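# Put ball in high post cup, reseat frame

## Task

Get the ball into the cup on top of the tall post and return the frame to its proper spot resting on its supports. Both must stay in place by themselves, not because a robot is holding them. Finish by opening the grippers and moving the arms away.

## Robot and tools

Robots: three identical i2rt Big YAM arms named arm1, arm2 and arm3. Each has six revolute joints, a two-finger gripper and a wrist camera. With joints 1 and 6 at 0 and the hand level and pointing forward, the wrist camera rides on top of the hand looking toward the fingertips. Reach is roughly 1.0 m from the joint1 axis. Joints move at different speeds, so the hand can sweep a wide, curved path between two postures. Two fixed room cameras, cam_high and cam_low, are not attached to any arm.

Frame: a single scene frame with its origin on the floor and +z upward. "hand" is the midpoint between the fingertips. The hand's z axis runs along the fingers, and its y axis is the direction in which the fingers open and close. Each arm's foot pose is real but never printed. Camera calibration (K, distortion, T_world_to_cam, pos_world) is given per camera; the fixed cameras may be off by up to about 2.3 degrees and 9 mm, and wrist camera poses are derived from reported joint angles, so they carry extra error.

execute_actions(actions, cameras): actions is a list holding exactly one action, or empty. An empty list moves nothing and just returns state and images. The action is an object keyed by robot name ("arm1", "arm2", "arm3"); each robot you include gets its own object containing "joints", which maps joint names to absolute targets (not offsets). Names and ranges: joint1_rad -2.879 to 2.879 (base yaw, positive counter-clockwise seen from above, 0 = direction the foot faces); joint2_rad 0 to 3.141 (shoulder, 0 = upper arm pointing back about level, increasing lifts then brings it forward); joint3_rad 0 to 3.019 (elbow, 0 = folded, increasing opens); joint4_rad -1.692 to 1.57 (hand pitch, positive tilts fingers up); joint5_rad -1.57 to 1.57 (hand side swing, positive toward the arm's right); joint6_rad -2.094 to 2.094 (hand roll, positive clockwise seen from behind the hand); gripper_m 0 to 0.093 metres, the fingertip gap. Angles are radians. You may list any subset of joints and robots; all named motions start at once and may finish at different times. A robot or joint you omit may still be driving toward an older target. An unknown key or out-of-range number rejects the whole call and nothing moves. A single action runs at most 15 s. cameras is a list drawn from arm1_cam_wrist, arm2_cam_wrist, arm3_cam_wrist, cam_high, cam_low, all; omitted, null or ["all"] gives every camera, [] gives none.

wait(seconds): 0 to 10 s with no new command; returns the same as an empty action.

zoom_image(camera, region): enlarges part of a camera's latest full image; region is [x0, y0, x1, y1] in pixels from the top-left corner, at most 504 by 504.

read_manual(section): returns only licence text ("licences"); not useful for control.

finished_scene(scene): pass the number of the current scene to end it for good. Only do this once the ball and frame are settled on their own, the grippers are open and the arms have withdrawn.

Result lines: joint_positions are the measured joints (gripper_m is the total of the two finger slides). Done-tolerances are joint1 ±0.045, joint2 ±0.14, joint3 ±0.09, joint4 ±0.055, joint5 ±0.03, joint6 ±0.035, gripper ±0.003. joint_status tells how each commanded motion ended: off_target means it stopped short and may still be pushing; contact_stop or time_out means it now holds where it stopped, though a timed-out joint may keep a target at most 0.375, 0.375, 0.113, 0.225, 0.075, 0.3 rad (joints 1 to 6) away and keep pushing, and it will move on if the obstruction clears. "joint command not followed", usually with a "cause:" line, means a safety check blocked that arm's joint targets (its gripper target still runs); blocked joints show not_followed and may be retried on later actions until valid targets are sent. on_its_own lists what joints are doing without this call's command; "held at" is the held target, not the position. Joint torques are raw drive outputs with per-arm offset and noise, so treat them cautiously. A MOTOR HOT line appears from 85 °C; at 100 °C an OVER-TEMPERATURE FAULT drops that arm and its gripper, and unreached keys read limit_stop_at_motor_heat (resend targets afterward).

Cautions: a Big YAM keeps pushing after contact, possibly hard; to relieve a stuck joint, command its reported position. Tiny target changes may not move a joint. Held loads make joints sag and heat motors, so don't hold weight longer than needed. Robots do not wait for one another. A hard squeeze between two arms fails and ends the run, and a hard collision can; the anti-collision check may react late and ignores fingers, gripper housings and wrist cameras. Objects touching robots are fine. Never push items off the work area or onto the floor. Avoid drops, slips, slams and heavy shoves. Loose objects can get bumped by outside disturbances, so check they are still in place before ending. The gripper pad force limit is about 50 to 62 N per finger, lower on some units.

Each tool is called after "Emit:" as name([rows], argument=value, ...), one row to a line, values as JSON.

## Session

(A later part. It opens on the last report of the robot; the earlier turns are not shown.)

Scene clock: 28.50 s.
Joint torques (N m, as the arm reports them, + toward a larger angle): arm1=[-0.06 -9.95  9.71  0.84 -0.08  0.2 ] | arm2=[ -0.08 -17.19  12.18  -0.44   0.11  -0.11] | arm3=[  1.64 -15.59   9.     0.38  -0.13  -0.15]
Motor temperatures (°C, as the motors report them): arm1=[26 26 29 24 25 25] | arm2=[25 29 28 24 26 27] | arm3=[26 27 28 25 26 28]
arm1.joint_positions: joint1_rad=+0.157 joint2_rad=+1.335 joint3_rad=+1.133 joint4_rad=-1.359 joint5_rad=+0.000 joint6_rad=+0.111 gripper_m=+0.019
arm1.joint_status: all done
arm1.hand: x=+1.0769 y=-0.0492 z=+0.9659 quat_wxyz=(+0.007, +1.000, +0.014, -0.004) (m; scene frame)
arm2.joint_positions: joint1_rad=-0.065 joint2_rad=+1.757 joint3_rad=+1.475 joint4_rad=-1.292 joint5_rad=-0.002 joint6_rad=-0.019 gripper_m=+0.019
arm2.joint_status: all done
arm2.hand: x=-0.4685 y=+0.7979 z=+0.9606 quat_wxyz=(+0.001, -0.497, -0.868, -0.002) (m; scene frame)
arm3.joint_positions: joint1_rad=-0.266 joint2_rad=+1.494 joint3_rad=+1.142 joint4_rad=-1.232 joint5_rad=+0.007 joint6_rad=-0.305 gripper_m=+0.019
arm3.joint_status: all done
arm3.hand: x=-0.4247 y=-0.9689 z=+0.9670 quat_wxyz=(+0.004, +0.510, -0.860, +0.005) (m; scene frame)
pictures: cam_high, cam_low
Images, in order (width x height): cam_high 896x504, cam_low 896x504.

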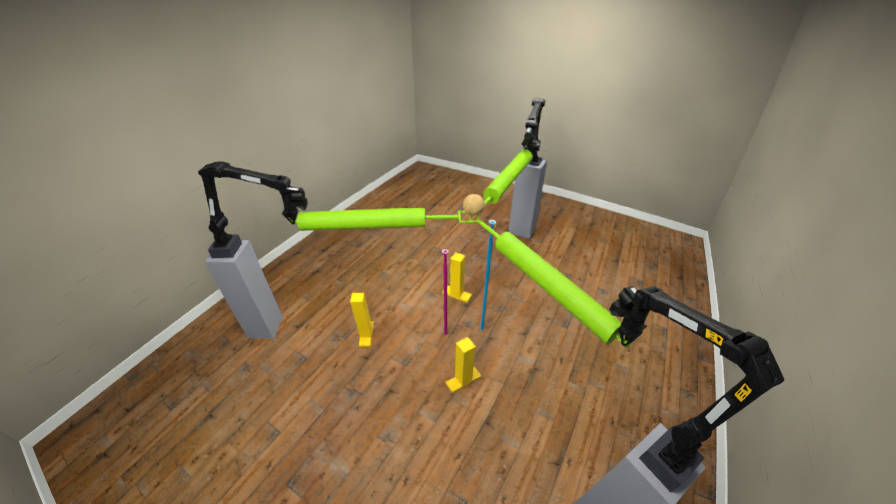

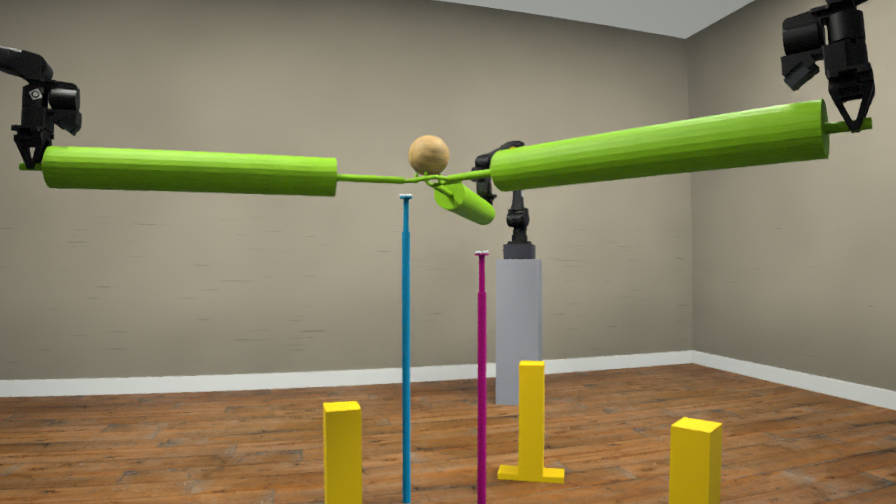

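Emit:
execute_actions([
  {"arm1":{"joints":{"joint1_rad":0.454,"joint2_rad":1.27,"joint3_rad":1.115,"joint4_rad":-1.35,"joint6_rad":0.412}},"arm2":{"joints":{"joint1_rad":-0.088,"joint2_rad":2.008,"joint3_rad":2.0,"joint4_rad":-1.452,"joint6_rad":-0.04}},"arm3":{"joints":{"joint1_rad":-0.53,"joint2_rad":1.38,"joint3_rad":1.111,"joint4_rad":-1.235,"joint6_rad":-0.574}}},
], cameras=["cam_low","cam_high"])

Emit:
zoom_image(camera="cam_high", region=[430, 170, 530, 260])

Emit:
zoom_image(camera="cam_low", region=[350, 115, 490, 225])

Scene clock: 31.63 s.
Joint torques (N m, as the arm reports them, + toward a larger angle): arm1=[ -0.39 -10.28   9.52   0.35   0.15   0.18] | arm2=[  0.14 -21.17  12.81  -0.16  -0.03  -0.12] | arm3=[  1.72 -13.53   9.09  -0.02  -0.37  -0.18]
Motor temperatures (°C, as the motors report them): arm1=[26 26 29 24 25 25] | arm2=[25 29 30 24 26 27] | arm3=[26 27 28 25 26 28]
arm1.joint_positions: joint1_rad=+0.451 joint2_rad=+1.301 joint3_rad=+1.089 joint4_rad=-1.349 joint5_rad=-0.005 joint6_rad=+0.406 gripper_m=+0.019
arm1.joint_status: all done
arm1.hand: x=+1.1209 y=-0.1501 z=+0.9624 quat_wxyz=(+0.011, +1.000, +0.014, -0.002) (m; scene frame)
arm2.joint_positions: joint1_rad=-0.082 joint2_rad=+2.051 joint3_rad=+1.914 joint4_rad=-1.444 joint5_rad=+0.001 joint6_rad=-0.034 gripper_m=+0.019
arm2.joint_status: all done
arm2.hand: x=-0.4253 y=+0.6982 z=+0.9599 quat_wxyz=(+0.004, -0.498, -0.867, -0.002) (m; scene frame)
arm3.joint_positions: joint1_rad=-0.528 joint2_rad=+1.418 joint3_rad=+1.078 joint4_rad=-1.227 joint5_rad=+0.012 joint6_rad=-0.569 gripper_m=+0.019
arm3.joint_status: all done
arm3.hand: x=-0.3806 y=-1.0690 z=+0.9731 quat_wxyz=(-0.003, +0.511, -0.860, +0.006) (m; scene frame)
pictures: cam_high, cam_low
Images, in order (width x height): cam_high 896x504, cam_low 896x504.

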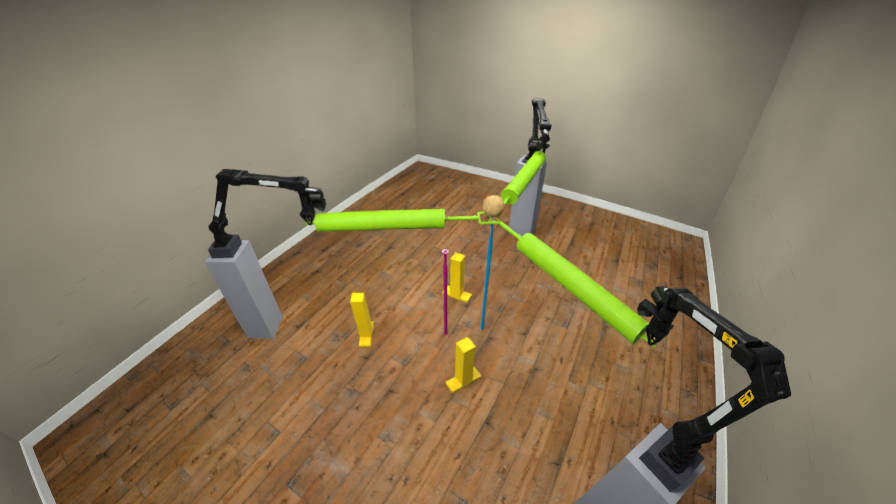

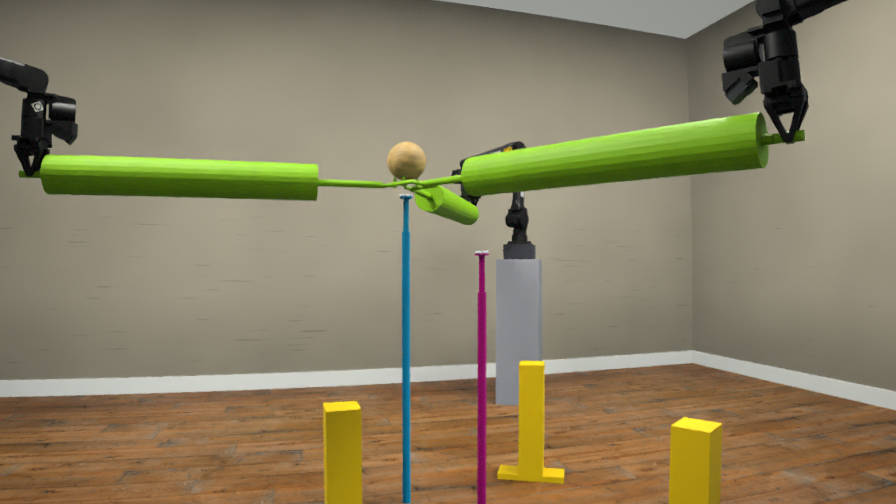

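Region (430, 170, 530, 260) of cam_high's 896x504 image, scaled by 5.040, with more detail than that image has; it fills the top 454 rows of this view, and the rest is white.

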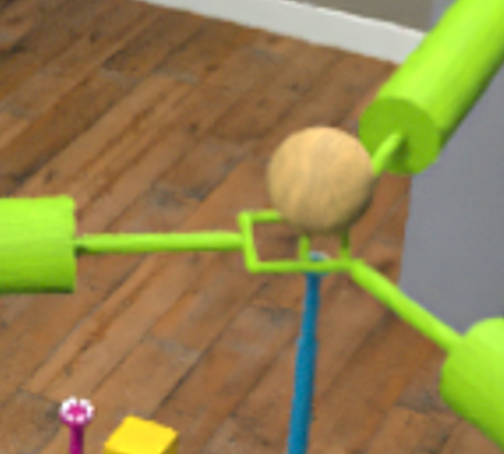

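Region (350, 115, 490, 225) of cam_low's 896x504 image, scaled by 3.600, with more detail than that image has; it fills the top 396 rows of this view, and the rest is white.

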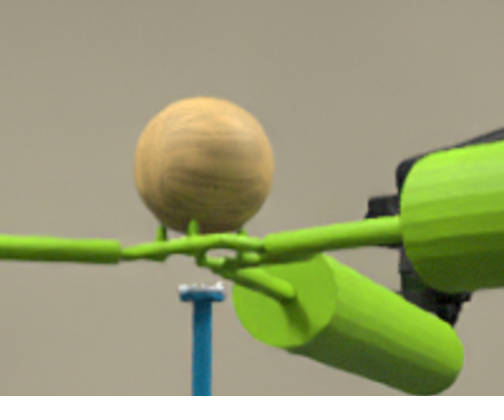

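Emit:
execute_actions([
  {"arm1":{"joints":{"joint2_rad":1.305,"joint3_rad":1.038,"joint4_rad":-1.25}},"arm2":{"joints":{"joint2_rad":2.037,"joint3_rad":1.88,"joint4_rad":-1.34}},"arm3":{"joints":{"joint2_rad":1.434,"joint3_rad":1.049,"joint4_rad":-1.13}}},
], cameras=["cam_low","cam_high"])

Emit:
zoom_image(camera="cam_high", region=[430, 170, 530, 260])

Emit:
zoom_image(camera="cam_low", region=[350, 115, 490, 225])

Scene clock: 34.17 s.
Joint torques (N m, as the arm reports them, + toward a larger angle): arm1=[-0.21 -9.55  8.73  0.76  0.23  0.16] | arm2=[  0.53 -20.48   8.13   1.31  -0.04  -0.14] | arm3=[  1.41 -11.86   8.32   1.16  -0.46  -0.18]
Motor temperatures (°C, as the motors report them): arm1=[26 26 29 24 25 25] | arm2=[25 30 30 24 26 27] | arm3=[26 27 28 25 26 28]
arm1.joint_positions: joint1_rad=+0.452 joint2_rad=+1.326 joint3_rad=+1.020 joint4_rad=-1.257 joint5_rad=-0.008 joint6_rad=+0.407 gripper_m=+0.019
arm1.joint_status: all done
arm1.hand: x=+1.1215 y=-0.1513 z=+0.9287 quat_wxyz=(+0.012, +1.000, +0.014, +0.000) (m; scene frame)
arm2.joint_positions: joint1_rad=-0.082 joint2_rad=+2.066 joint3_rad=+1.858 joint4_rad=-1.363 joint5_rad=+0.000 joint6_rad=-0.034 gripper_m=+0.019
arm2.joint_status: all done
arm2.hand: x=-0.4241 y=+0.6963 z=+0.9293 quat_wxyz=(+0.000, -0.498, -0.867, +0.000) (m; scene frame)
arm3.joint_positions: joint1_rad=-0.530 joint2_rad=+1.453 joint3_rad=+1.024 joint4_rad=-1.138 joint5_rad=+0.014 joint6_rad=-0.570 gripper_m=+0.019
arm3.joint_status: all done
arm3.hand: x=-0.3794 y=-1.0697 z=+0.9407 quat_wxyz=(-0.003, +0.511, -0.860, +0.007) (m; scene frame)
pictures: cam_high, cam_low
Images, in order (width x height): cam_high 896x504, cam_low 896x504.

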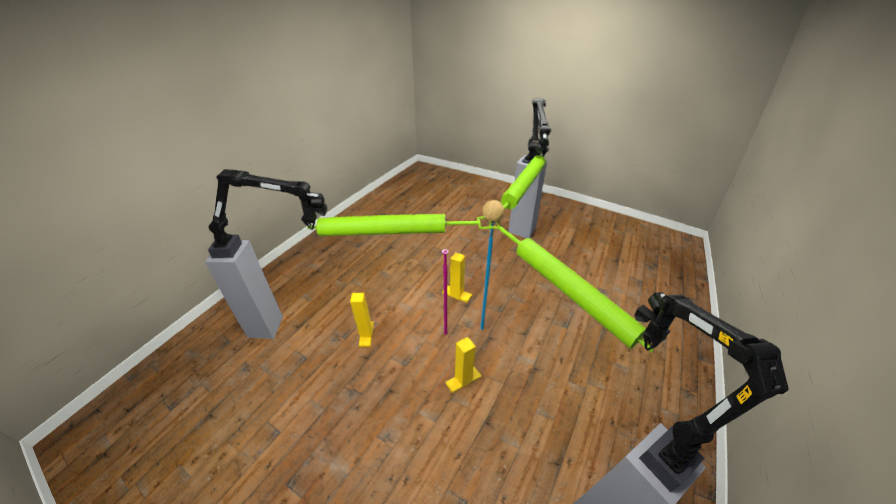

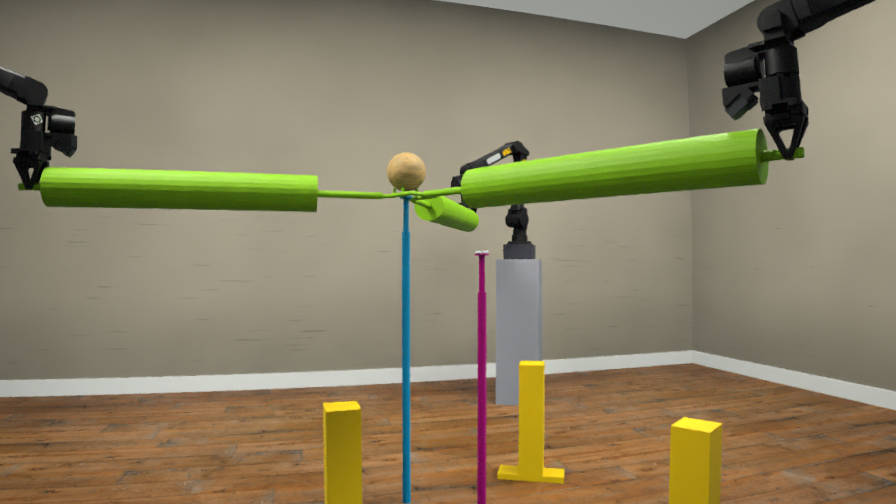

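Region (430, 170, 530, 260) of cam_high's 896x504 image, scaled by 5.040, with more detail than that image has; it fills the top 454 rows of this view, and the rest is white.

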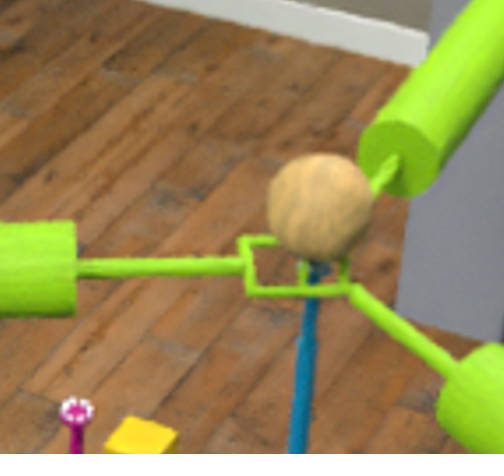

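Region (350, 115, 490, 225) of cam_low's 896x504 image, scaled by 3.600, with more detail than that image has; it fills the top 396 rows of this view, and the rest is white.

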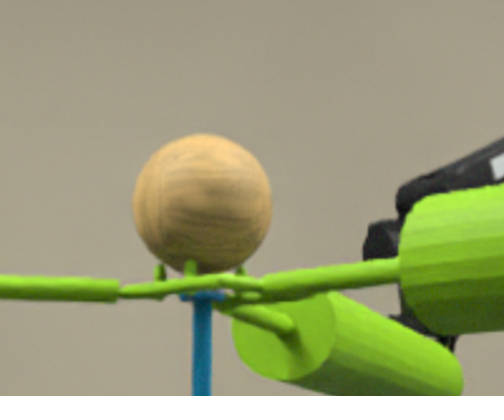

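Emit:
execute_actions([
  {"arm1":{"joints":{"joint2_rad":1.338,"joint3_rad":0.97,"joint4_rad":-1.16}},"arm2":{"joints":{"joint2_rad":2.064,"joint3_rad":1.817,"joint4_rad":-1.266}},"arm3":{"joints":{"joint2_rad":1.483,"joint3_rad":0.992,"joint4_rad":-1.04}}},
], cameras=[])

Emit:
execute_actions([
  {"arm1":{"joints":{"joint2_rad":1.378,"joint3_rad":0.912,"joint4_rad":-1.064}},"arm2":{"joints":{"joint2_rad":2.094,"joint3_rad":1.775,"joint4_rad":-1.196}},"arm3":{"joints":{"joint2_rad":1.533,"joint3_rad":0.945,"joint4_rad":-0.946}}},
], cameras=["cam_low","cam_high"])

Emit:
zoom_image(camera="cam_low", region=[350, 135, 490, 245])

Scene clock: 35.80 s.
Joint torques (N m, as the arm reports them, + toward a larger angle): arm1=[-0.34 -9.39  8.06  0.65  0.23  0.17] | arm2=[  0.49 -19.56   7.64   1.05   0.03  -0.13] | arm3=[  1.66 -11.63   7.33   0.88  -0.41  -0.19]
Motor temperatures (°C, as the motors report them): arm1=[26 25 29 24 25 25] | arm2=[25 30 30 24 26 27] | arm3=[26 27 28 25 26 28]
arm1.joint_positions: joint1_rad=+0.452 joint2_rad=+1.354 joint3_rad=+0.960 joint4_rad=-1.165 joint5_rad=-0.007 joint6_rad=+0.407 gripper_m=+0.019
arm1.joint_status: all done
arm1.hand: x=+1.1215 y=-0.1516 z=+0.8974 quat_wxyz=(+0.012, +1.000, +0.014, -0.002) (m; scene frame)
arm2.joint_positions: joint1_rad=-0.082 joint2_rad=+2.085 joint3_rad=+1.803 joint4_rad=-1.283 joint5_rad=+0.000 joint6_rad=-0.034 gripper_m=+0.019
arm2.joint_status: all done
arm2.hand: x=-0.4239 y=+0.6960 z=+0.8974 quat_wxyz=(-0.003, -0.498, -0.867, +0.001) (m; scene frame)
arm3.joint_positions: joint1_rad=-0.530 joint2_rad=+1.498 joint3_rad=+0.975 joint4_rad=-1.047 joint5_rad=+0.014 joint6_rad=-0.570 gripper_m=+0.019
arm3.joint_status: all done
arm3.hand: x=-0.3792 y=-1.0694 z=+0.9077 quat_wxyz=(-0.002, +0.511, -0.860, +0.007) (m; scene frame)
pictures: none
No camera images: the call's "cameras" was empty. Leave "cameras" out to get every camera's image.

Scene clock: 36.57 s.
Joint torques (N m, as the arm reports them, + toward a larger angle): arm1=[-0.33 -9.4   7.53  0.73  0.21  0.17] | arm2=[ -0.12 -19.84   7.39   0.85   0.04  -0.1 ] | arm3=[  1.29 -11.32   6.79   0.61  -0.34  -0.18]
Motor temperatures (°C, as the motors report them): arm1=[26 25 29 24 25 25] | arm2=[25 30 30 24 26 27] | arm3=[26 27 28 25 26 28]
arm1.joint_positions: joint1_rad=+0.452 joint2_rad=+1.395 joint3_rad=+0.905 joint4_rad=-1.068 joint5_rad=-0.007 joint6_rad=+0.407 gripper_m=+0.019
arm1.joint_status: all done
arm1.hand: x=+1.1212 y=-0.1521 z=+0.8649 quat_wxyz=(+0.012, +1.000, +0.014, -0.003) (m; scene frame)
arm2.joint_positions: joint1_rad=-0.082 joint2_rad=+2.117 joint3_rad=+1.762 joint4_rad=-1.210 joint5_rad=+0.000 joint6_rad=-0.034 gripper_m=+0.019
arm2.joint_status: all done
arm2.hand: x=-0.4236 y=+0.6956 z=+0.8632 quat_wxyz=(-0.003, -0.498, -0.867, +0.001) (m; scene frame)
arm3.joint_positions: joint1_rad=-0.530 joint2_rad=+1.547 joint3_rad=+0.931 joint4_rad=-0.951 joint5_rad=+0.013 joint6_rad=-0.570 gripper_m=+0.019
arm3.joint_status: all done
arm3.hand: x=-0.3788 y=-1.0691 z=+0.8753 quat_wxyz=(-0.003, +0.511, -0.860, +0.007) (m; scene frame)
pictures: cam_high, cam_low
Images, in order (width x height): cam_high 896x504, cam_low 896x504.

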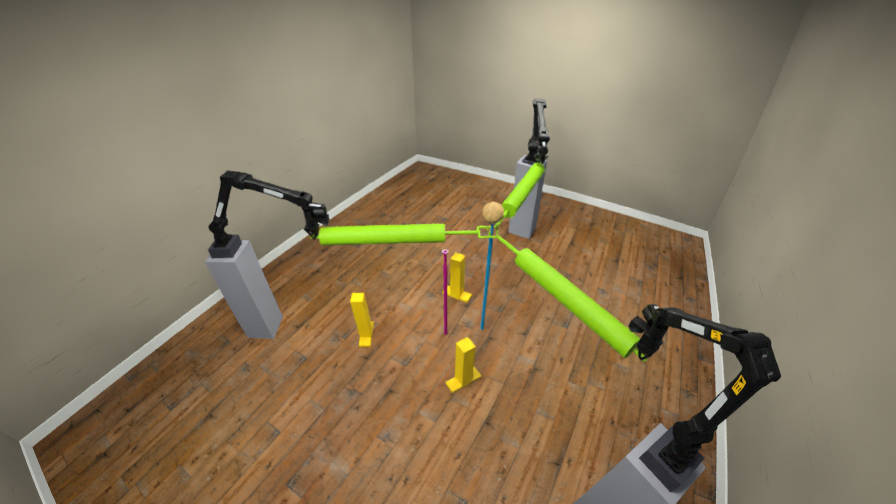

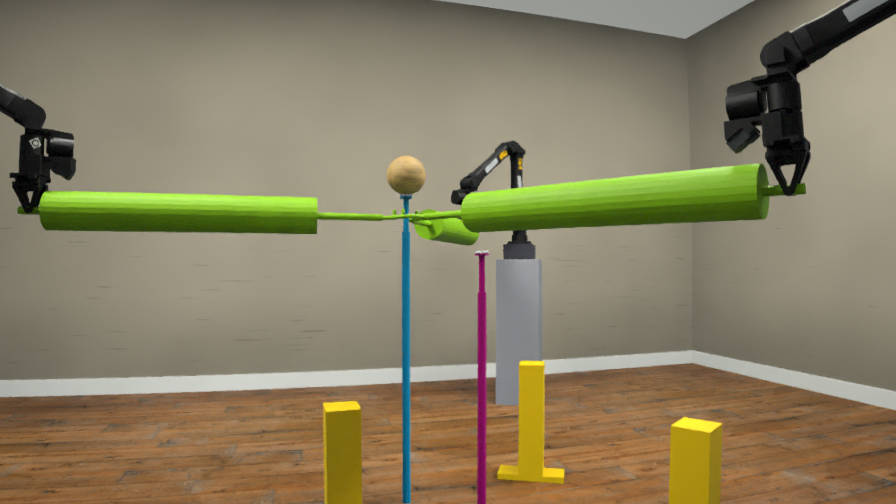

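Region (350, 135, 490, 245) of cam_low's 896x504 image, scaled by 3.600, with more detail than that image has; it fills the top 396 rows of this view, and the rest is white.

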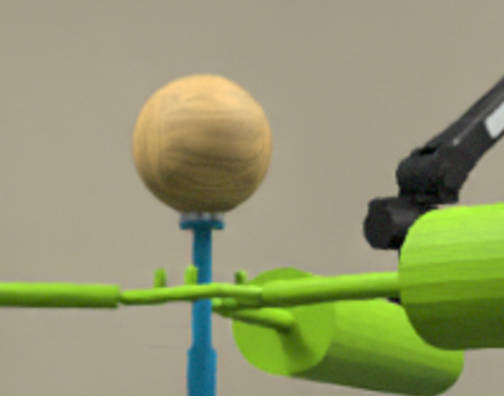

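Emit:
execute_actions([
  {"arm1":{"joints":{"joint1_rad":0.152,"joint2_rad":1.418,"joint3_rad":0.977,"joint4_rad":-1.08,"joint6_rad":0.104}},"arm2":{"joints":{"joint1_rad":-0.056,"joint2_rad":1.836,"joint3_rad":1.352,"joint4_rad":-1.042,"joint6_rad":-0.012}},"arm3":{"joints":{"joint1_rad":-0.26,"joint2_rad":1.584,"joint3_rad":1.025,"joint4_rad":-0.968,"joint6_rad":-0.29}}},
], cameras=["cam_low"])

Emit:
execute_actions([
  {"arm1":{"joints":{"joint1_rad":-0.062,"joint2_rad":1.582,"joint3_rad":1.175,"joint4_rad":-1.112,"joint6_rad":-0.108}},"arm2":{"joints":{"joint1_rad":-0.122,"joint2_rad":1.596,"joint3_rad":1.011,"joint4_rad":-0.95,"joint6_rad":-0.077}},"arm3":{"joints":{"joint1_rad":-0.01,"joint2_rad":1.63,"joint3_rad":1.087,"joint4_rad":-0.982,"joint6_rad":-0.042}}},
], cameras=[])

Emit:
execute_actions([
  {"arm1":{"joints":{"joint1_rad":-0.2,"joint2_rad":1.74,"joint3_rad":1.418,"joint4_rad":-1.195,"joint6_rad":-0.248}},"arm2":{"joints":{"joint1_rad":-0.191,"joint2_rad":1.366,"joint3_rad":0.772,"joint4_rad":-0.95,"joint6_rad":-0.148}},"arm3":{"joints":{"joint1_rad":0.182,"joint2_rad":1.706,"joint3_rad":1.228,"joint4_rad":-1.046,"joint6_rad":0.148}}},
], cameras=[])

Emit:
execute_actions([
  {"arm1":{"joints":{"joint1_rad":-0.291,"joint2_rad":1.993,"joint3_rad":1.552,"joint4_rad":-1.052,"joint6_rad":-0.337}},"arm2":{"joints":{"joint1_rad":-0.288,"joint2_rad":1.4,"joint3_rad":0.463,"joint4_rad":-0.615,"joint6_rad":-0.246}},"arm3":{"joints":{"joint1_rad":0.322,"joint2_rad":1.938,"joint3_rad":1.303,"joint4_rad":-0.87,"joint6_rad":0.29}}},
], cameras=["cam_low"])

Scene clock: 41.00 s.
Joint torques (N m, as the arm reports them, + toward a larger angle): arm1=[-1.44 -9.99  9.56 -0.1   0.26 -0.03] | arm2=[  1.14 -16.52   6.31   0.67   0.05  -0.08] | arm3=[  1.52 -13.51   8.17  -0.27  -0.25   0.02]
Motor temperatures (°C, as the motors report them): arm1=[26 25 29 24 25 25] | arm2=[25 31 30 24 26 27] | arm3=[26 27 28 25 27 28]
arm1.joint_positions: joint1_rad=+0.161 joint2_rad=+1.431 joint3_rad=+0.939 joint4_rad=-1.070 joint5_rad=-0.009 joint6_rad=+0.117 gripper_m=+0.019
arm1.joint_status: all done
arm1.hand: x=+1.0786 y=-0.0535 z=+0.8625 quat_wxyz=(+0.011, +1.000, +0.013, -0.002) (m; scene frame)
arm2.joint_positions: joint1_rad=-0.060 joint2_rad=+1.861 joint3_rad=+1.346 joint4_rad=-1.051 joint5_rad=-0.001 joint6_rad=-0.013 gripper_m=+0.019
arm2.joint_status: all done
arm2.hand: x=-0.4643 y=+0.7955 z=+0.8625 quat_wxyz=(-0.002, -0.498, -0.867, +0.001) (m; scene frame)
arm3.joint_positions: joint1_rad=-0.266 joint2_rad=+1.597 joint3_rad=+0.990 joint4_rad=-0.953 joint5_rad=+0.010 joint6_rad=-0.308 gripper_m=+0.019
arm3.joint_status: all done
arm3.hand: x=-0.4238 y=-0.9689 z=+0.8748 quat_wxyz=(-0.008, +0.512, -0.859, +0.004) (m; scene frame)
pictures: cam_low
Images, in order (width x height): cam_low 896x504.

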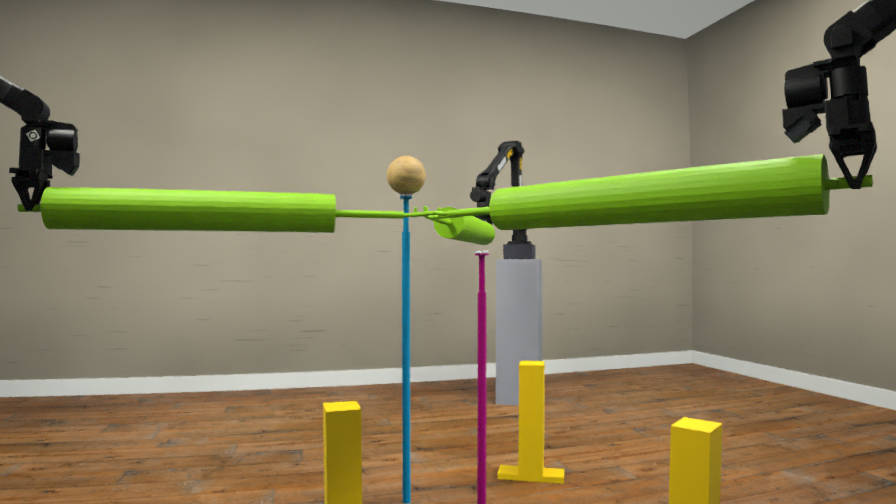

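Scene clock: 42.03 s.
Joint torques (N m, as the arm reports them, + toward a larger angle): arm1=[ -1.24 -13.52   9.34  -0.28   0.15   0.02] | arm2=[  0.51 -12.95   5.84   0.77   0.03  -0.12] | arm3=[  1.89 -13.53   8.53  -0.27  -0.16   0.01]
Motor temperatures (°C, as the motors report them): arm1=[26 25 29 24 25 25] | arm2=[25 31 30 24 26 27] | arm3=[26 27 29 25 27 28]
arm1.joint_positions: joint1_rad=-0.055 joint2_rad=+1.605 joint3_rad=+1.142 joint4_rad=-1.099 joint5_rad=-0.007 joint6_rad=-0.100 gripper_m=+0.019
arm1.joint_status: all done
arm1.hand: x=+1.0043 y=+0.0331 z=+0.8624 quat_wxyz=(+0.009, +1.000, +0.013, -0.003) (m; scene frame)
arm2.joint_positions: joint1_rad=-0.119 joint2_rad=+1.616 joint3_rad=+1.007 joint4_rad=-0.959 joint5_rad=+0.000 joint6_rad=-0.072 gripper_m=+0.019
arm2.joint_status: all done
arm2.hand: x=-0.5397 y=+0.8779 z=+0.8641 quat_wxyz=(-0.001, -0.498, -0.867, +0.000) (m; scene frame)
arm3.joint_positions: joint1_rad=-0.011 joint2_rad=+1.643 joint3_rad=+1.049 joint4_rad=-0.970 joint5_rad=+0.008 joint6_rad=-0.057 gripper_m=+0.019
arm3.joint_status: all done
arm3.hand: x=-0.4963 y=-0.8860 z=+0.8747 quat_wxyz=(-0.006, +0.513, -0.858, +0.002) (m; scene frame)
pictures: none
No camera images: the call's "cameras" was empty. Leave "cameras" out to get every camera's image.

Scene clock: 43.00 s.
Joint torques (N m, as the arm reports them, + toward a larger angle): arm1=[ -0.91 -16.44  10.55  -1.03   0.14   0.05] | arm2=[-0.53 -9.22  6.62  0.32  0.01 -0.21] | arm3=[  1.67 -15.67   8.71  -0.47  -0.13   0.01]
Motor temperatures (°C, as the motors report them): arm1=[26 25 29 24 25 25] | arm2=[25 31 30 24 26 27] | arm3=[26 27 29 25 27 28]
arm1.joint_positions: joint1_rad=-0.196 joint2_rad=+1.765 joint3_rad=+1.370 joint4_rad=-1.167 joint5_rad=-0.007 joint6_rad=-0.241 gripper_m=+0.019
arm1.joint_status: all done
arm1.hand: x=+0.9451 y=+0.1098 z=+0.8673 quat_wxyz=(+0.009, +1.000, +0.014, -0.003) (m; scene frame)
arm2.joint_positions: joint1_rad=-0.180 joint2_rad=+1.384 joint3_rad=+0.758 joint4_rad=-0.950 joint5_rad=+0.000 joint6_rad=-0.136 gripper_m=+0.019
arm2.joint_status: all done
arm2.hand: x=-0.5995 y=+0.9543 z=+0.8683 quat_wxyz=(+0.002, -0.496, -0.868, -0.002) (m; scene frame)
arm3.joint_positions: joint1_rad=+0.181 joint2_rad=+1.724 joint3_rad=+1.187 joint4_rad=-1.025 joint5_rad=+0.007 joint6_rad=+0.134 gripper_m=+0.019
arm3.joint_status: all done
arm3.hand: x=-0.5565 y=-0.8096 z=+0.8842 quat_wxyz=(-0.007, +0.514, -0.858, +0.000) (m; scene frame)
pictures: none
No camera images: the call's "cameras" was empty. Leave "cameras" out to get every camera's image.

Scene clock: 44.13 s.
Joint torques (N m, as the arm reports them, + toward a larger angle): arm1=[ -0.97 -20.09   9.82  -0.39   0.     0.03] | arm2=[ 0.6  -6.38  4.02  0.86  0.01 -0.15] | arm3=[  1.86 -19.3    8.02   0.18   0.06   0.03]
Motor temperatures (°C, as the motors report them): arm1=[26 25 29 24 25 25] | arm2=[25 31 30 24 26 27] | arm3=[26 27 29 25 27 28]
arm1.joint_positions: joint1_rad=-0.282 joint2_rad=+2.029 joint3_rad=+1.508 joint4_rad=-1.037 joint5_rad=-0.003 joint6_rad=-0.329 gripper_m=+0.019
arm1.joint_status: all done
arm1.hand: x=+0.8914 y=+0.1728 z=+0.7743 quat_wxyz=(+0.006, +1.000, +0.015, -0.005) (m; scene frame)
arm2.joint_positions: joint1_rad=-0.284 joint2_rad=+1.404 joint3_rad=+0.463 joint4_rad=-0.626 joint5_rad=+0.000 joint6_rad=-0.237 gripper_m=+0.019
arm2.joint_status: all done
arm2.hand: x=-0.6531 y=+1.0146 z=+0.7834 quat_wxyz=(-0.001, -0.498, -0.867, +0.001) (m; scene frame)
arm3.joint_positions: joint1_rad=+0.316 joint2_rad=+1.972 joint3_rad=+1.265 joint4_rad=-0.865 joint5_rad=+0.002 joint6_rad=+0.273 gripper_m=+0.019
arm3.joint_status: all done
arm3.hand: x=-0.6085 y=-0.7465 z=+0.7897 quat_wxyz=(-0.002, +0.512, -0.859, +0.001) (m; scene frame)
pictures: cam_low
Images, in order (width x height): cam_low 896x504.

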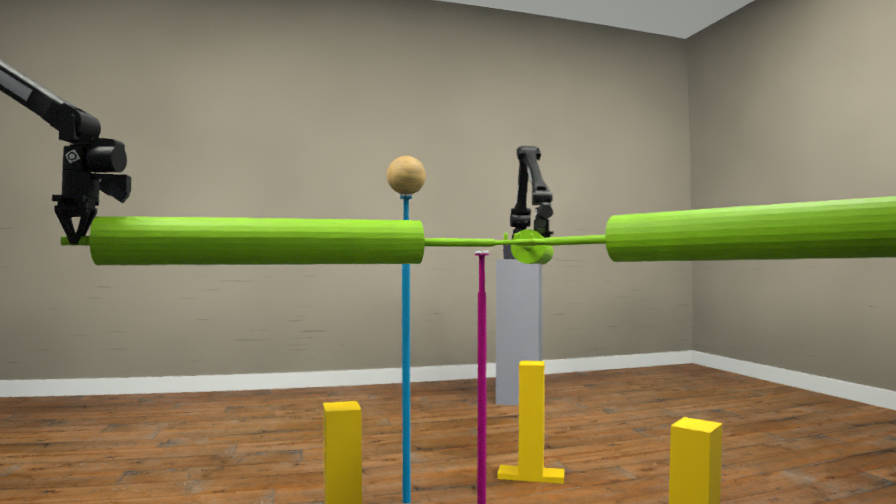

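Emit:
execute_actions(actions=[], cameras=["cam_high","cam_low"])

Scene clock: 46.87 s.
Joint torques (N m, as the arm reports them, + toward a larger angle): arm1=[ -1.22 -20.08   9.83  -0.39  -0.01   0.03] | arm2=[ 0.78 -6.58  4.02  0.83  0.03 -0.16] | arm3=[  1.87 -19.38   8.04   0.06   0.02   0.02]
Motor temperatures (°C, as the motors report them): arm1=[26 26 30 24 25 25] | arm2=[25 30 29 24 26 27] | arm3=[26 27 29 25 27 28]
arm1.joint_positions: joint1_rad=-0.282 joint2_rad=+2.029 joint3_rad=+1.508 joint4_rad=-1.037 joint5_rad=-0.003 joint6_rad=-0.329 gripper_m=+0.019
arm1.joint_status: all done
arm1.hand: x=+0.8914 y=+0.1728 z=+0.7743 quat_wxyz=(+0.006, +1.000, +0.015, -0.005) (m; scene frame)
arm2.joint_positions: joint1_rad=-0.284 joint2_rad=+1.404 joint3_rad=+0.463 joint4_rad=-0.626 joint5_rad=+0.000 joint6_rad=-0.237 gripper_m=+0.019
arm2.joint_status: all done
arm2.hand: x=-0.6531 y=+1.0146 z=+0.7834 quat_wxyz=(-0.001, -0.498, -0.867, +0.001) (m; scene frame)
arm3.joint_positions: joint1_rad=+0.316 joint2_rad=+1.972 joint3_rad=+1.265 joint4_rad=-0.865 joint5_rad=+0.002 joint6_rad=+0.273 gripper_m=+0.019
arm3.joint_status: all done
arm3.hand: x=-0.6085 y=-0.7465 z=+0.7897 quat_wxyz=(-0.002, +0.512, -0.859, +0.001) (m; scene frame)
pictures: cam_high, cam_low
Images, in order (width x height): cam_high 896x504, cam_low 896x504.

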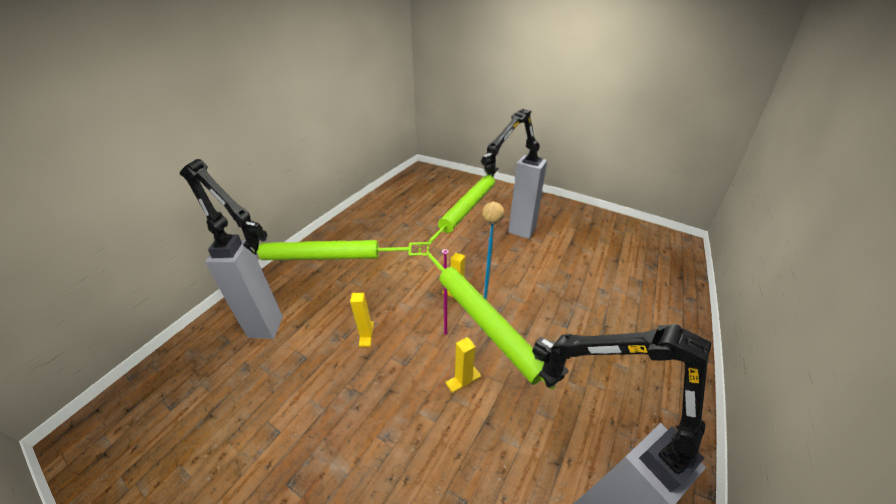

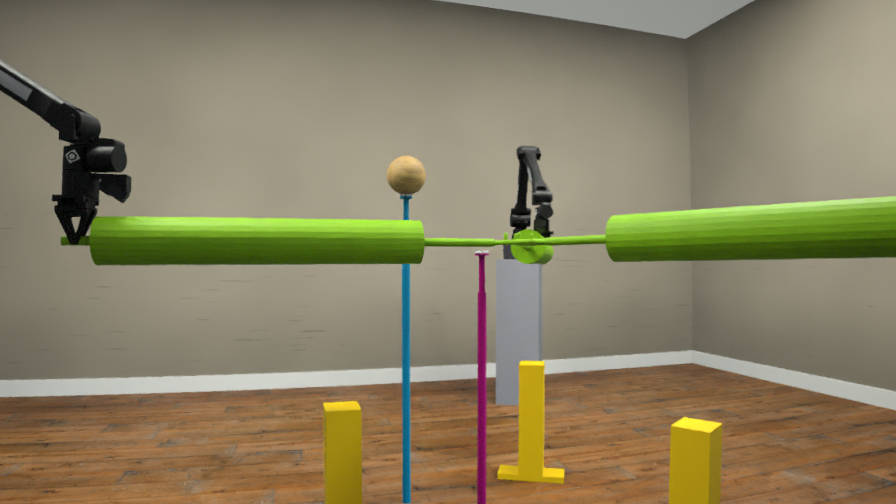

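Emit:
execute_actions([
  {"arm1":{"joints":{"joint2_rad":2.137,"joint3_rad":1.49,"joint4_rad":-0.858}},"arm2":{"joints":{"joint2_rad":1.807,"joint3_rad":0.43,"joint4_rad":-0.188}},"arm3":{"joints":{"joint2_rad":2.126,"joint3_rad":1.28,"joint4_rad":-0.665}}},
], cameras=[])

Emit:
execute_actions([
  {"arm1":{"joints":{"joint2_rad":2.302,"joint3_rad":1.504,"joint4_rad":-0.704}},"arm2":{"joints":{"joint2_rad":2.197,"joint3_rad":0.502,"joint4_rad":0.13}},"arm3":{"joints":{"joint2_rad":2.322,"joint3_rad":1.325,"joint4_rad":-0.511}}},
], cameras=[])

Emit:
execute_actions([
  {"arm1":{"joints":{"joint2_rad":2.49,"joint3_rad":1.57,"joint4_rad":-0.583}},"arm2":{"joints":{"joint2_rad":2.531,"joint3_rad":0.645,"joint4_rad":0.321}},"arm3":{"joints":{"joint2_rad":2.532,"joint3_rad":1.421,"joint4_rad":-0.397}}},
], cameras=["cam_high","cam_low"])

Scene clock: 49.23 s.
Joint torques (N m, as the arm reports them, + toward a larger angle): arm1=[ -0.59 -21.28   6.74   0.45  -0.13   0.1 ] | arm2=[ 0.47 -7.99  1.1   0.93 -0.16 -0.19] | arm3=[  1.86 -21.22   5.46   0.56   0.13   0.02]
Motor temperatures (°C, as the motors report them): arm1=[26 26 30 24 25 25] | arm2=[25 30 29 24 26 27] | arm3=[26 28 29 25 27 28]
arm1.joint_positions: joint1_rad=-0.290 joint2_rad=+2.178 joint3_rad=+1.480 joint4_rad=-0.859 joint5_rad=+0.000 joint6_rad=-0.336 gripper_m=+0.019
arm1.joint_status: all done
arm1.hand: x=+0.8884 y=+0.1779 z=+0.6814 quat_wxyz=(+0.004, +1.000, +0.014, -0.005) (m; scene frame)
arm2.joint_positions: joint1_rad=-0.284 joint2_rad=+1.812 joint3_rad=+0.429 joint4_rad=-0.202 joint5_rad=+0.003 joint6_rad=-0.237 gripper_m=+0.019
arm2.joint_status: all done
arm2.hand: x=-0.6553 y=+1.0201 z=+0.6835 quat_wxyz=(+0.006, -0.498, -0.867, -0.004) (m; scene frame)
arm3.joint_positions: joint1_rad=+0.323 joint2_rad=+2.164 joint3_rad=+1.265 joint4_rad=-0.665 joint5_rad=+0.000 joint6_rad=+0.276 gripper_m=+0.019
arm3.joint_status: all done
arm3.hand: x=-0.6106 y=-0.7390 z=+0.6927 quat_wxyz=(-0.004, +0.514, -0.858, -0.002) (m; scene frame)
pictures: none
No camera images: the call's "cameras" was empty. Leave "cameras" out to get every camera's image.

Scene clock: 50.27 s.
Joint torques (N m, as the arm reports them, + toward a larger angle): arm1=[ -1.31 -21.2    6.89   0.34  -0.05   0.1 ] | arm2=[  0.73 -10.1   -1.29   0.69   0.07  -0.17] | arm3=[  1.77 -21.02   5.29   0.57   0.06   0.01]
Motor temperatures (°C, as the motors report them): arm1=[26 26 30 24 25 25] | arm2=[25 30 29 24 26 27] | arm3=[26 28 29 25 26 28]
arm1.joint_positions: joint1_rad=-0.285 joint2_rad=+2.338 joint3_rad=+1.480 joint4_rad=-0.702 joint5_rad=-0.002 joint6_rad=-0.335 gripper_m=+0.019
arm1.joint_status: all done
arm1.hand: x=+0.8911 y=+0.1723 z=+0.5913 quat_wxyz=(+0.006, +1.000, +0.016, -0.004) (m; scene frame)
arm2.joint_positions: joint1_rad=-0.284 joint2_rad=+2.200 joint3_rad=+0.504 joint4_rad=+0.122 joint5_rad=-0.002 joint6_rad=-0.237 gripper_m=+0.019
arm2.joint_status: all done
arm2.hand: x=-0.6530 y=+1.0152 z=+0.5946 quat_wxyz=(+0.000, -0.498, -0.867, -0.002) (m; scene frame)
arm3.joint_positions: joint1_rad=+0.316 joint2_rad=+2.354 joint3_rad=+1.299 joint4_rad=-0.513 joint5_rad=+0.001 joint6_rad=+0.276 gripper_m=+0.019
arm3.joint_status: all done
arm3.hand: x=-0.6074 y=-0.7428 z=+0.6037 quat_wxyz=(-0.003, +0.511, -0.860, +0.000) (m; scene frame)
pictures: none
No camera images: the call's "cameras" was empty. Leave "cameras" out to get every camera's image.

Scene clock: 51.23 s.
Joint torques (N m, as the arm reports them, + toward a larger angle): arm1=[ -1.27 -21.62   6.47   0.06  -0.02   0.07] | arm2=[  0.39 -10.29  -2.91   0.9    0.09  -0.17] | arm3=[  2.48 -21.65   4.35   0.78   0.03  -0.01]
Motor temperatures (°C, as the motors report them): arm1=[26 26 30 24 25 25] | arm2=[25 30 29 24 26 27] | arm3=[26 28 29 25 26 28]
arm1.joint_positions: joint1_rad=-0.284 joint2_rad=+2.522 joint3_rad=+1.541 joint4_rad=-0.577 joint5_rad=-0.003 joint6_rad=-0.334 gripper_m=+0.019
arm1.joint_status: all done
arm1.hand: x=+0.8923 y=+0.1700 z=+0.5020 quat_wxyz=(+0.006, +1.000, +0.016, -0.005) (m; scene frame)
arm2.joint_positions: joint1_rad=-0.284 joint2_rad=+2.533 joint3_rad=+0.652 joint4_rad=+0.309 joint5_rad=-0.003 joint6_rad=-0.237 gripper_m=+0.019
arm2.joint_status: all done
arm2.hand: x=-0.6519 y=+1.0121 z=+0.5042 quat_wxyz=(+0.000, -0.498, -0.867, -0.002) (m; scene frame)
arm3.joint_positions: joint1_rad=+0.315 joint2_rad=+2.565 joint3_rad=+1.397 joint4_rad=-0.401 joint5_rad=+0.002 joint6_rad=+0.276 gripper_m=+0.019
arm3.joint_status: all done
arm3.hand: x=-0.6064 y=-0.7426 z=+0.5136 quat_wxyz=(-0.003, +0.510, -0.860, +0.000) (m; scene frame)
pictures: cam_high, cam_low
Images, in order (width x height): cam_high 896x504, cam_low 896x504.

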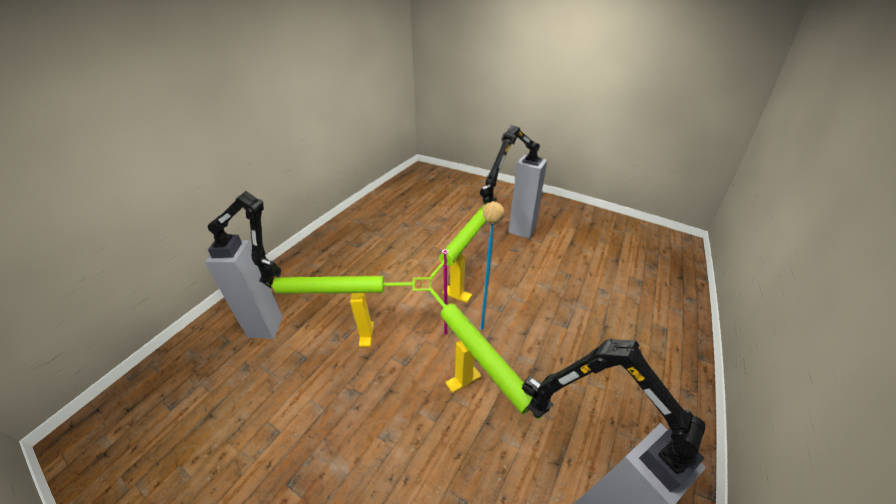

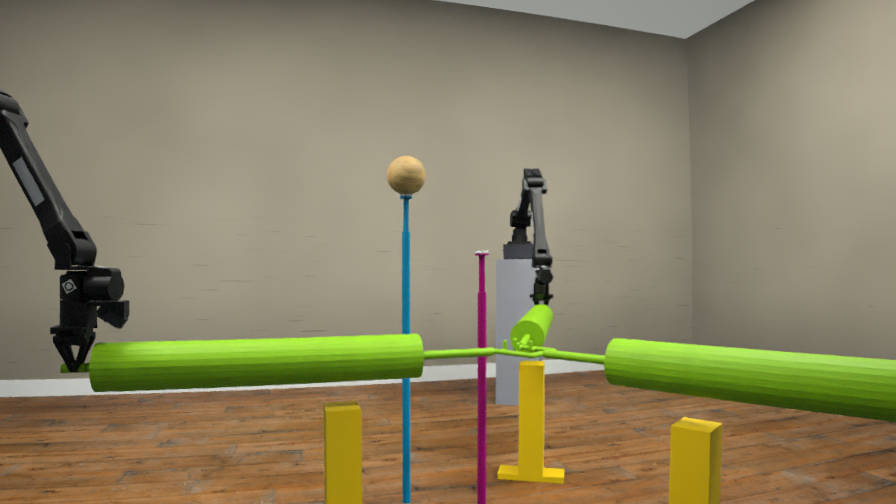

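Emit:
execute_actions([
  {"arm1":{"joints":{"joint2_rad":2.595,"joint3_rad":1.633,"joint4_rad":-0.543}},"arm2":{"joints":{"joint2_rad":2.684,"joint3_rad":0.744,"joint4_rad":0.376}},"arm3":{"joints":{"joint2_rad":2.647,"joint3_rad":1.497,"joint4_rad":-0.357}}},
], cameras=[])

Scene clock: 53.23 s.
Joint torques (N m, as the arm reports them, + toward a larger angle): arm1=[ -1.32 -21.49   6.47   0.53  -0.05   0.08] | arm2=[  0.67 -10.71  -3.29   0.7    0.13  -0.15] | arm3=[  1.82 -21.22   4.24   0.92  -0.04  -0.01]
Motor temperatures (°C, as the motors report them): arm1=[26 26 30 24 25 25] | arm2=[25 30 28 24 26 27] | arm3=[26 28 29 25 26 28]
arm1.joint_positions: joint1_rad=-0.287 joint2_rad=+2.618 joint3_rad=+1.601 joint4_rad=-0.544 joint5_rad=-0.002 joint6_rad=-0.334 gripper_m=+0.019
arm1.joint_status: all done
arm1.hand: x=+0.8914 y=+0.1718 z=+0.4601 quat_wxyz=(+0.006, +1.000, +0.015, -0.003) (m; scene frame)
arm2.joint_positions: joint1_rad=-0.284 joint2_rad=+2.692 joint3_rad=+0.751 joint4_rad=+0.367 joint5_rad=-0.002 joint6_rad=-0.237 gripper_m=+0.019
arm2.joint_status: all done
arm2.hand: x=-0.6523 y=+1.0131 z=+0.4548 quat_wxyz=(+0.000, -0.498, -0.867, -0.002) (m; scene frame)
arm3.joint_positions: joint1_rad=+0.318 joint2_rad=+2.673 joint3_rad=+1.471 joint4_rad=-0.366 joint5_rad=+0.005 joint6_rad=+0.276 gripper_m=+0.019
arm3.joint_status: all done
arm3.hand: x=-0.6067 y=-0.7396 z=+0.4701 quat_wxyz=(-0.004, +0.511, -0.859, +0.001) (m; scene frame)
pictures: none
No camera images: the call's "cameras" was empty. Leave "cameras" out to get every camera's image.

Emit:
execute_actions([
  {"arm1":{"joints":{"joint2_rad":2.638,"joint3_rad":1.65,"joint4_rad":-0.526}},"arm2":{"joints":{"joint2_rad":2.72,"joint3_rad":0.77,"joint4_rad":0.388}},"arm3":{"joints":{"joint2_rad":2.69,"joint3_rad":1.515,"joint4_rad":-0.343}}},
], cameras=[])

Scene clock: 54.53 s.
Joint torques (N m, as the arm reports them, + toward a larger angle): arm1=[ -0.64 -19.61   6.38   0.62  -0.03   0.09] | arm2=[  0.45 -10.82  -2.94   0.9    0.11  -0.14] | arm3=[  1.59 -19.99   4.28   1.25  -0.06   0.02]
Motor temperatures (°C, as the motors report them): arm1=[26 26 30 24 25 25] | arm2=[25 30 28 24 26 27] | arm3=[26 28 28 25 26 28]
arm1.joint_positions: joint1_rad=-0.287 joint2_rad=+2.647 joint3_rad=+1.617 joint4_rad=-0.530 joint5_rad=-0.002 joint6_rad=-0.334 gripper_m=+0.019
arm1.joint_status: all done
arm1.hand: x=+0.8916 y=+0.1715 z=+0.4471 quat_wxyz=(+0.006, +1.000, +0.015, -0.004) (m; scene frame)
arm2.joint_positions: joint1_rad=-0.284 joint2_rad=+2.721 joint3_rad=+0.771 joint4_rad=+0.376 joint5_rad=-0.002 joint6_rad=-0.237 gripper_m=+0.019
arm2.joint_status: all done
arm2.hand: x=-0.6523 y=+1.0132 z=+0.4451 quat_wxyz=(+0.000, -0.498, -0.867, -0.002) (m; scene frame)
arm3.joint_positions: joint1_rad=+0.318 joint2_rad=+2.700 joint3_rad=+1.489 joint4_rad=-0.354 joint5_rad=+0.004 joint6_rad=+0.276 gripper_m=+0.019
arm3.joint_status: all done
arm3.hand: x=-0.6069 y=-0.7394 z=+0.4585 quat_wxyz=(-0.005, +0.511, -0.859, -0.001) (m; scene frame)
pictures: none
No camera images: the call's "cameras" was empty. Leave "cameras" out to get every camera's image.

Still ~3 mm up; push a bit more.

Emit:
execute_actions([
  {"arm1":{"joints":{"joint2_rad":2.656}},"arm2":{"joints":{"joint2_rad":2.735,"joint3_rad":0.782}},"arm3":{"joints":{"joint2_rad":2.709}}},
], cameras=[])

Scene clock: 55.57 s.
Joint torques (N m, as the arm reports them, + toward a larger angle): arm1=[ -0.87 -18.57   6.2    0.57  -0.04   0.08] | arm2=[ 0.4  -9.92 -2.77  1.    0.1  -0.18] | arm3=[  2.33 -18.72   4.08   0.99  -0.04  -0.04]
Motor temperatures (°C, as the motors report them): arm1=[26 26 29 24 25 25] | arm2=[25 30 28 24 26 27] | arm3=[26 28 28 25 26 28]
arm1.joint_positions: joint1_rad=-0.287 joint2_rad=+2.651 joint3_rad=+1.620 joint4_rad=-0.530 joint5_rad=-0.002 joint6_rad=-0.334 gripper_m=+0.019
arm1.joint_status: all done
arm1.hand: x=+0.8918 y=+0.1714 z=+0.4455 quat_wxyz=(+0.006, +1.000, +0.015, -0.003) (m; scene frame)
arm2.joint_positions: joint1_rad=-0.284 joint2_rad=+2.728 joint3_rad=+0.778 joint4_rad=+0.376 joint5_rad=-0.002 joint6_rad=-0.237 gripper_m=+0.019
arm2.joint_status: all done
arm2.hand: x=-0.6523 y=+1.0130 z=+0.4425 quat_wxyz=(+0.001, -0.498, -0.867, -0.002) (m; scene frame)
arm3.joint_positions: joint1_rad=+0.318 joint2_rad=+2.706 joint3_rad=+1.492 joint4_rad=-0.354 joint5_rad=+0.004 joint6_rad=+0.276 gripper_m=+0.019
arm3.joint_status: all done
arm3.hand: x=-0.6070 y=-0.7400 z=+0.4562 quat_wxyz=(-0.004, +0.511, -0.859, +0.000) (m; scene frame)
pictures: none
No camera images: the call's "cameras" was empty. Leave "cameras" out to get every camera's image.

Emit:
execute_actions([
  {"arm1":{"joints":{"gripper_m":0.07,"joint3_rad":1.62}},"arm2":{"joints":{"gripper_m":0.07}},"arm3":{"joints":{"gripper_m":0.07,"joint3_rad":1.49}}},
], cameras=[])

Emit:
execute_actions([
  {"arm1":{"joints":{"joint2_rad":2.5,"joint3_rad":1.52,"joint4_rad":-0.588}},"arm2":{"joints":{"joint2_rad":2.52,"joint3_rad":0.63,"joint4_rad":0.313}},"arm3":{"joints":{"joint2_rad":2.545,"joint3_rad":1.37,"joint4_rad":-0.402}}},
], cameras=[])

Emit:
execute_actions([
  {"arm1":{"joints":{"joint2_rad":2.1,"joint3_rad":1.2,"joint4_rad":-0.7}},"arm2":{"joints":{"joint2_rad":1.8,"joint3_rad":0.44,"joint4_rad":-0.2}},"arm3":{"joints":{"joint2_rad":2.1,"joint3_rad":1.2,"joint4_rad":-0.7}}},
], cameras=["cam_high","cam_low"])

Scene clock: 57.40 s.
Joint torques (N m, as the arm reports them, + toward a larger angle): arm1=[ -0.98 -18.97   4.26   0.61  -0.03   0.09] | arm2=[  0.49 -10.19  -2.7    0.83   0.04  -0.17] | arm3=[  2.49 -18.14   2.35   1.04   0.02   0.04]
Motor temperatures (°C, as the motors report them): arm1=[26 26 29 24 25 25] | arm2=[25 30 28 24 26 27] | arm3=[26 28 28 25 26 28]
arm1.joint_positions: joint1_rad=-0.287 joint2_rad=+2.651 joint3_rad=+1.620 joint4_rad=-0.530 joint5_rad=-0.002 joint6_rad=-0.334 gripper_m=+0.070
arm1.joint_status: all done
arm1.hand: x=+0.8918 y=+0.1714 z=+0.4455 quat_wxyz=(+0.006, +1.000, +0.015, -0.003) (m; scene frame)
arm2.joint_positions: joint1_rad=-0.284 joint2_rad=+2.728 joint3_rad=+0.778 joint4_rad=+0.376 joint5_rad=-0.002 joint6_rad=-0.237 gripper_m=+0.070
arm2.joint_status: all done
arm2.hand: x=-0.6523 y=+1.0129 z=+0.4424 quat_wxyz=(+0.001, -0.498, -0.867, -0.002) (m; scene frame)
arm3.joint_positions: joint1_rad=+0.318 joint2_rad=+2.706 joint3_rad=+1.490 joint4_rad=-0.354 joint5_rad=+0.002 joint6_rad=+0.276 gripper_m=+0.070
arm3.joint_status: all done
arm3.hand: x=-0.6076 y=-0.7411 z=+0.4560 quat_wxyz=(-0.003, +0.511, -0.859, +0.000) (m; scene frame)
pictures: none
No camera images: the call's "cameras" was empty. Leave "cameras" out to get every camera's image.

Scene clock: 58.60 s.
Joint torques (N m, as the arm reports them, + toward a larger angle): arm1=[ -0.82 -17.99   5.19   0.16  -0.04   0.09] | arm2=[  0.83 -10.61  -2.91   0.16   0.06  -0.17] | arm3=[  2.05 -18.74   3.08   0.19   0.04  -0.02]
Motor temperatures (°C, as the motors report them): arm1=[26 26 29 24 25 25] | arm2=[25 30 28 24 26 27] | arm3=[26 28 28 25 26 28]
arm1.joint_positions: joint1_rad=-0.287 joint2_rad=+2.491 joint3_rad=+1.511 joint4_rad=-0.581 joint5_rad=-0.002 joint6_rad=-0.334 gripper_m=+0.070
arm1.joint_status: all done
arm1.hand: x=+0.8985 y=+0.1701 z=+0.5126 quat_wxyz=(+0.006, +1.000, +0.015, -0.003) (m; scene frame)
arm2.joint_positions: joint1_rad=-0.284 joint2_rad=+2.522 joint3_rad=+0.638 joint4_rad=+0.319 joint5_rad=-0.002 joint6_rad=-0.237 gripper_m=+0.070
arm2.joint_status: all done
arm2.hand: x=-0.6524 y=+1.0132 z=+0.5086 quat_wxyz=(-0.003, -0.498, -0.867, +0.001) (m; scene frame)
arm3.joint_positions: joint1_rad=+0.318 joint2_rad=+2.557 joint3_rad=+1.362 joint4_rad=-0.395 joint5_rad=+0.002 joint6_rad=+0.276 gripper_m=+0.070
arm3.joint_status: all done
arm3.hand: x=-0.6114 y=-0.7577 z=+0.5126 quat_wxyz=(+0.005, +0.511, -0.859, +0.008) (m; scene frame)
pictures: none
No camera images: the call's "cameras" was empty. Leave "cameras" out to get every camera's image.

Scene clock: 59.97 s.
Joint torques (N m, as the arm reports them, + toward a larger angle): arm1=[ -0.85 -14.84   4.84  -0.01  -0.03   0.09] | arm2=[ 0.03 -8.33  1.07 -0.02  0.1  -0.11] | arm3=[  1.38 -15.16   4.73  -0.21   0.06   0.  ]
Motor temperatures (°C, as the motors report them): arm1=[26 26 29 24 25 25] | arm2=[25 30 27 24 26 27] | arm3=[26 28 28 25 26 28]
arm1.joint_positions: joint1_rad=-0.287 joint2_rad=+2.089 joint3_rad=+1.202 joint4_rad=-0.693 joint5_rad=-0.002 joint6_rad=-0.334 gripper_m=+0.070
arm1.joint_status: all done
arm1.hand: x=+0.9664 y=+0.1505 z=+0.6545 quat_wxyz=(+0.009, +1.000, +0.015, +0.006) (m; scene frame)
arm2.joint_positions: joint1_rad=-0.284 joint2_rad=+1.808 joint3_rad=+0.439 joint4_rad=-0.190 joint5_rad=-0.002 joint6_rad=-0.237 gripper_m=+0.070
arm2.joint_status: all done
arm2.hand: x=-0.6515 y=+1.0102 z=+0.6853 quat_wxyz=(-0.005, -0.498, -0.867, +0.003) (m; scene frame)
arm3.joint_positions: joint1_rad=+0.318 joint2_rad=+2.089 joint3_rad=+1.194 joint4_rad=-0.687 joint5_rad=+0.002 joint6_rad=+0.276 gripper_m=+0.070
arm3.joint_status: all done
arm3.hand: x=-0.6132 y=-0.7637 z=+0.7129 quat_wxyz=(+0.002, +0.511, -0.859, +0.005) (m; scene frame)
pictures: cam_high, cam_low
Images, in order (width x height): cam_high 896x504, cam_low 896x504.

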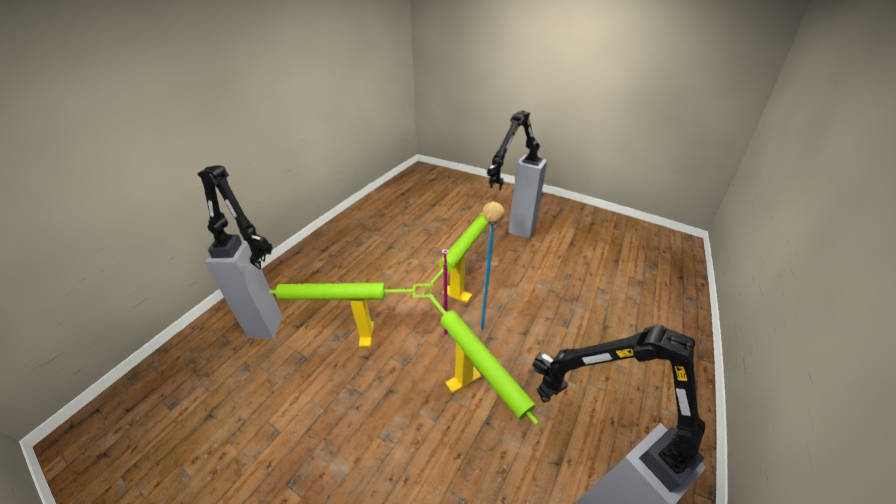

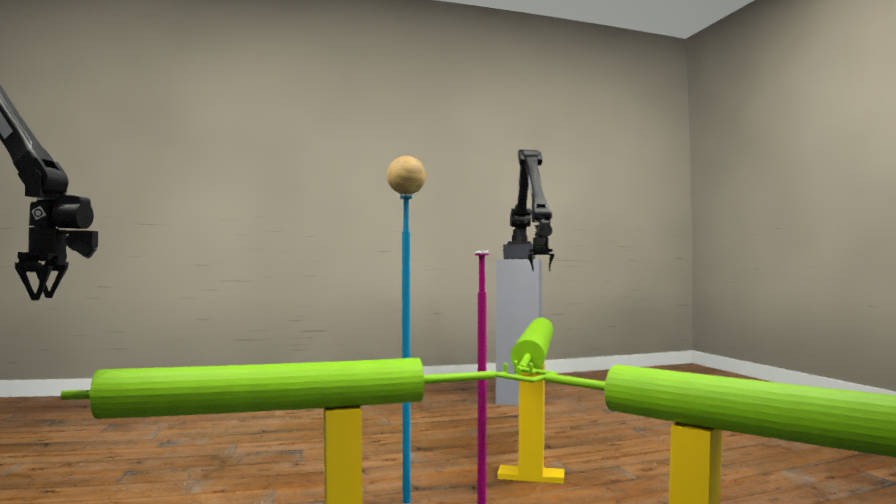

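Emit:
finished_scene(scene=2)

The scene is finished: the task was done.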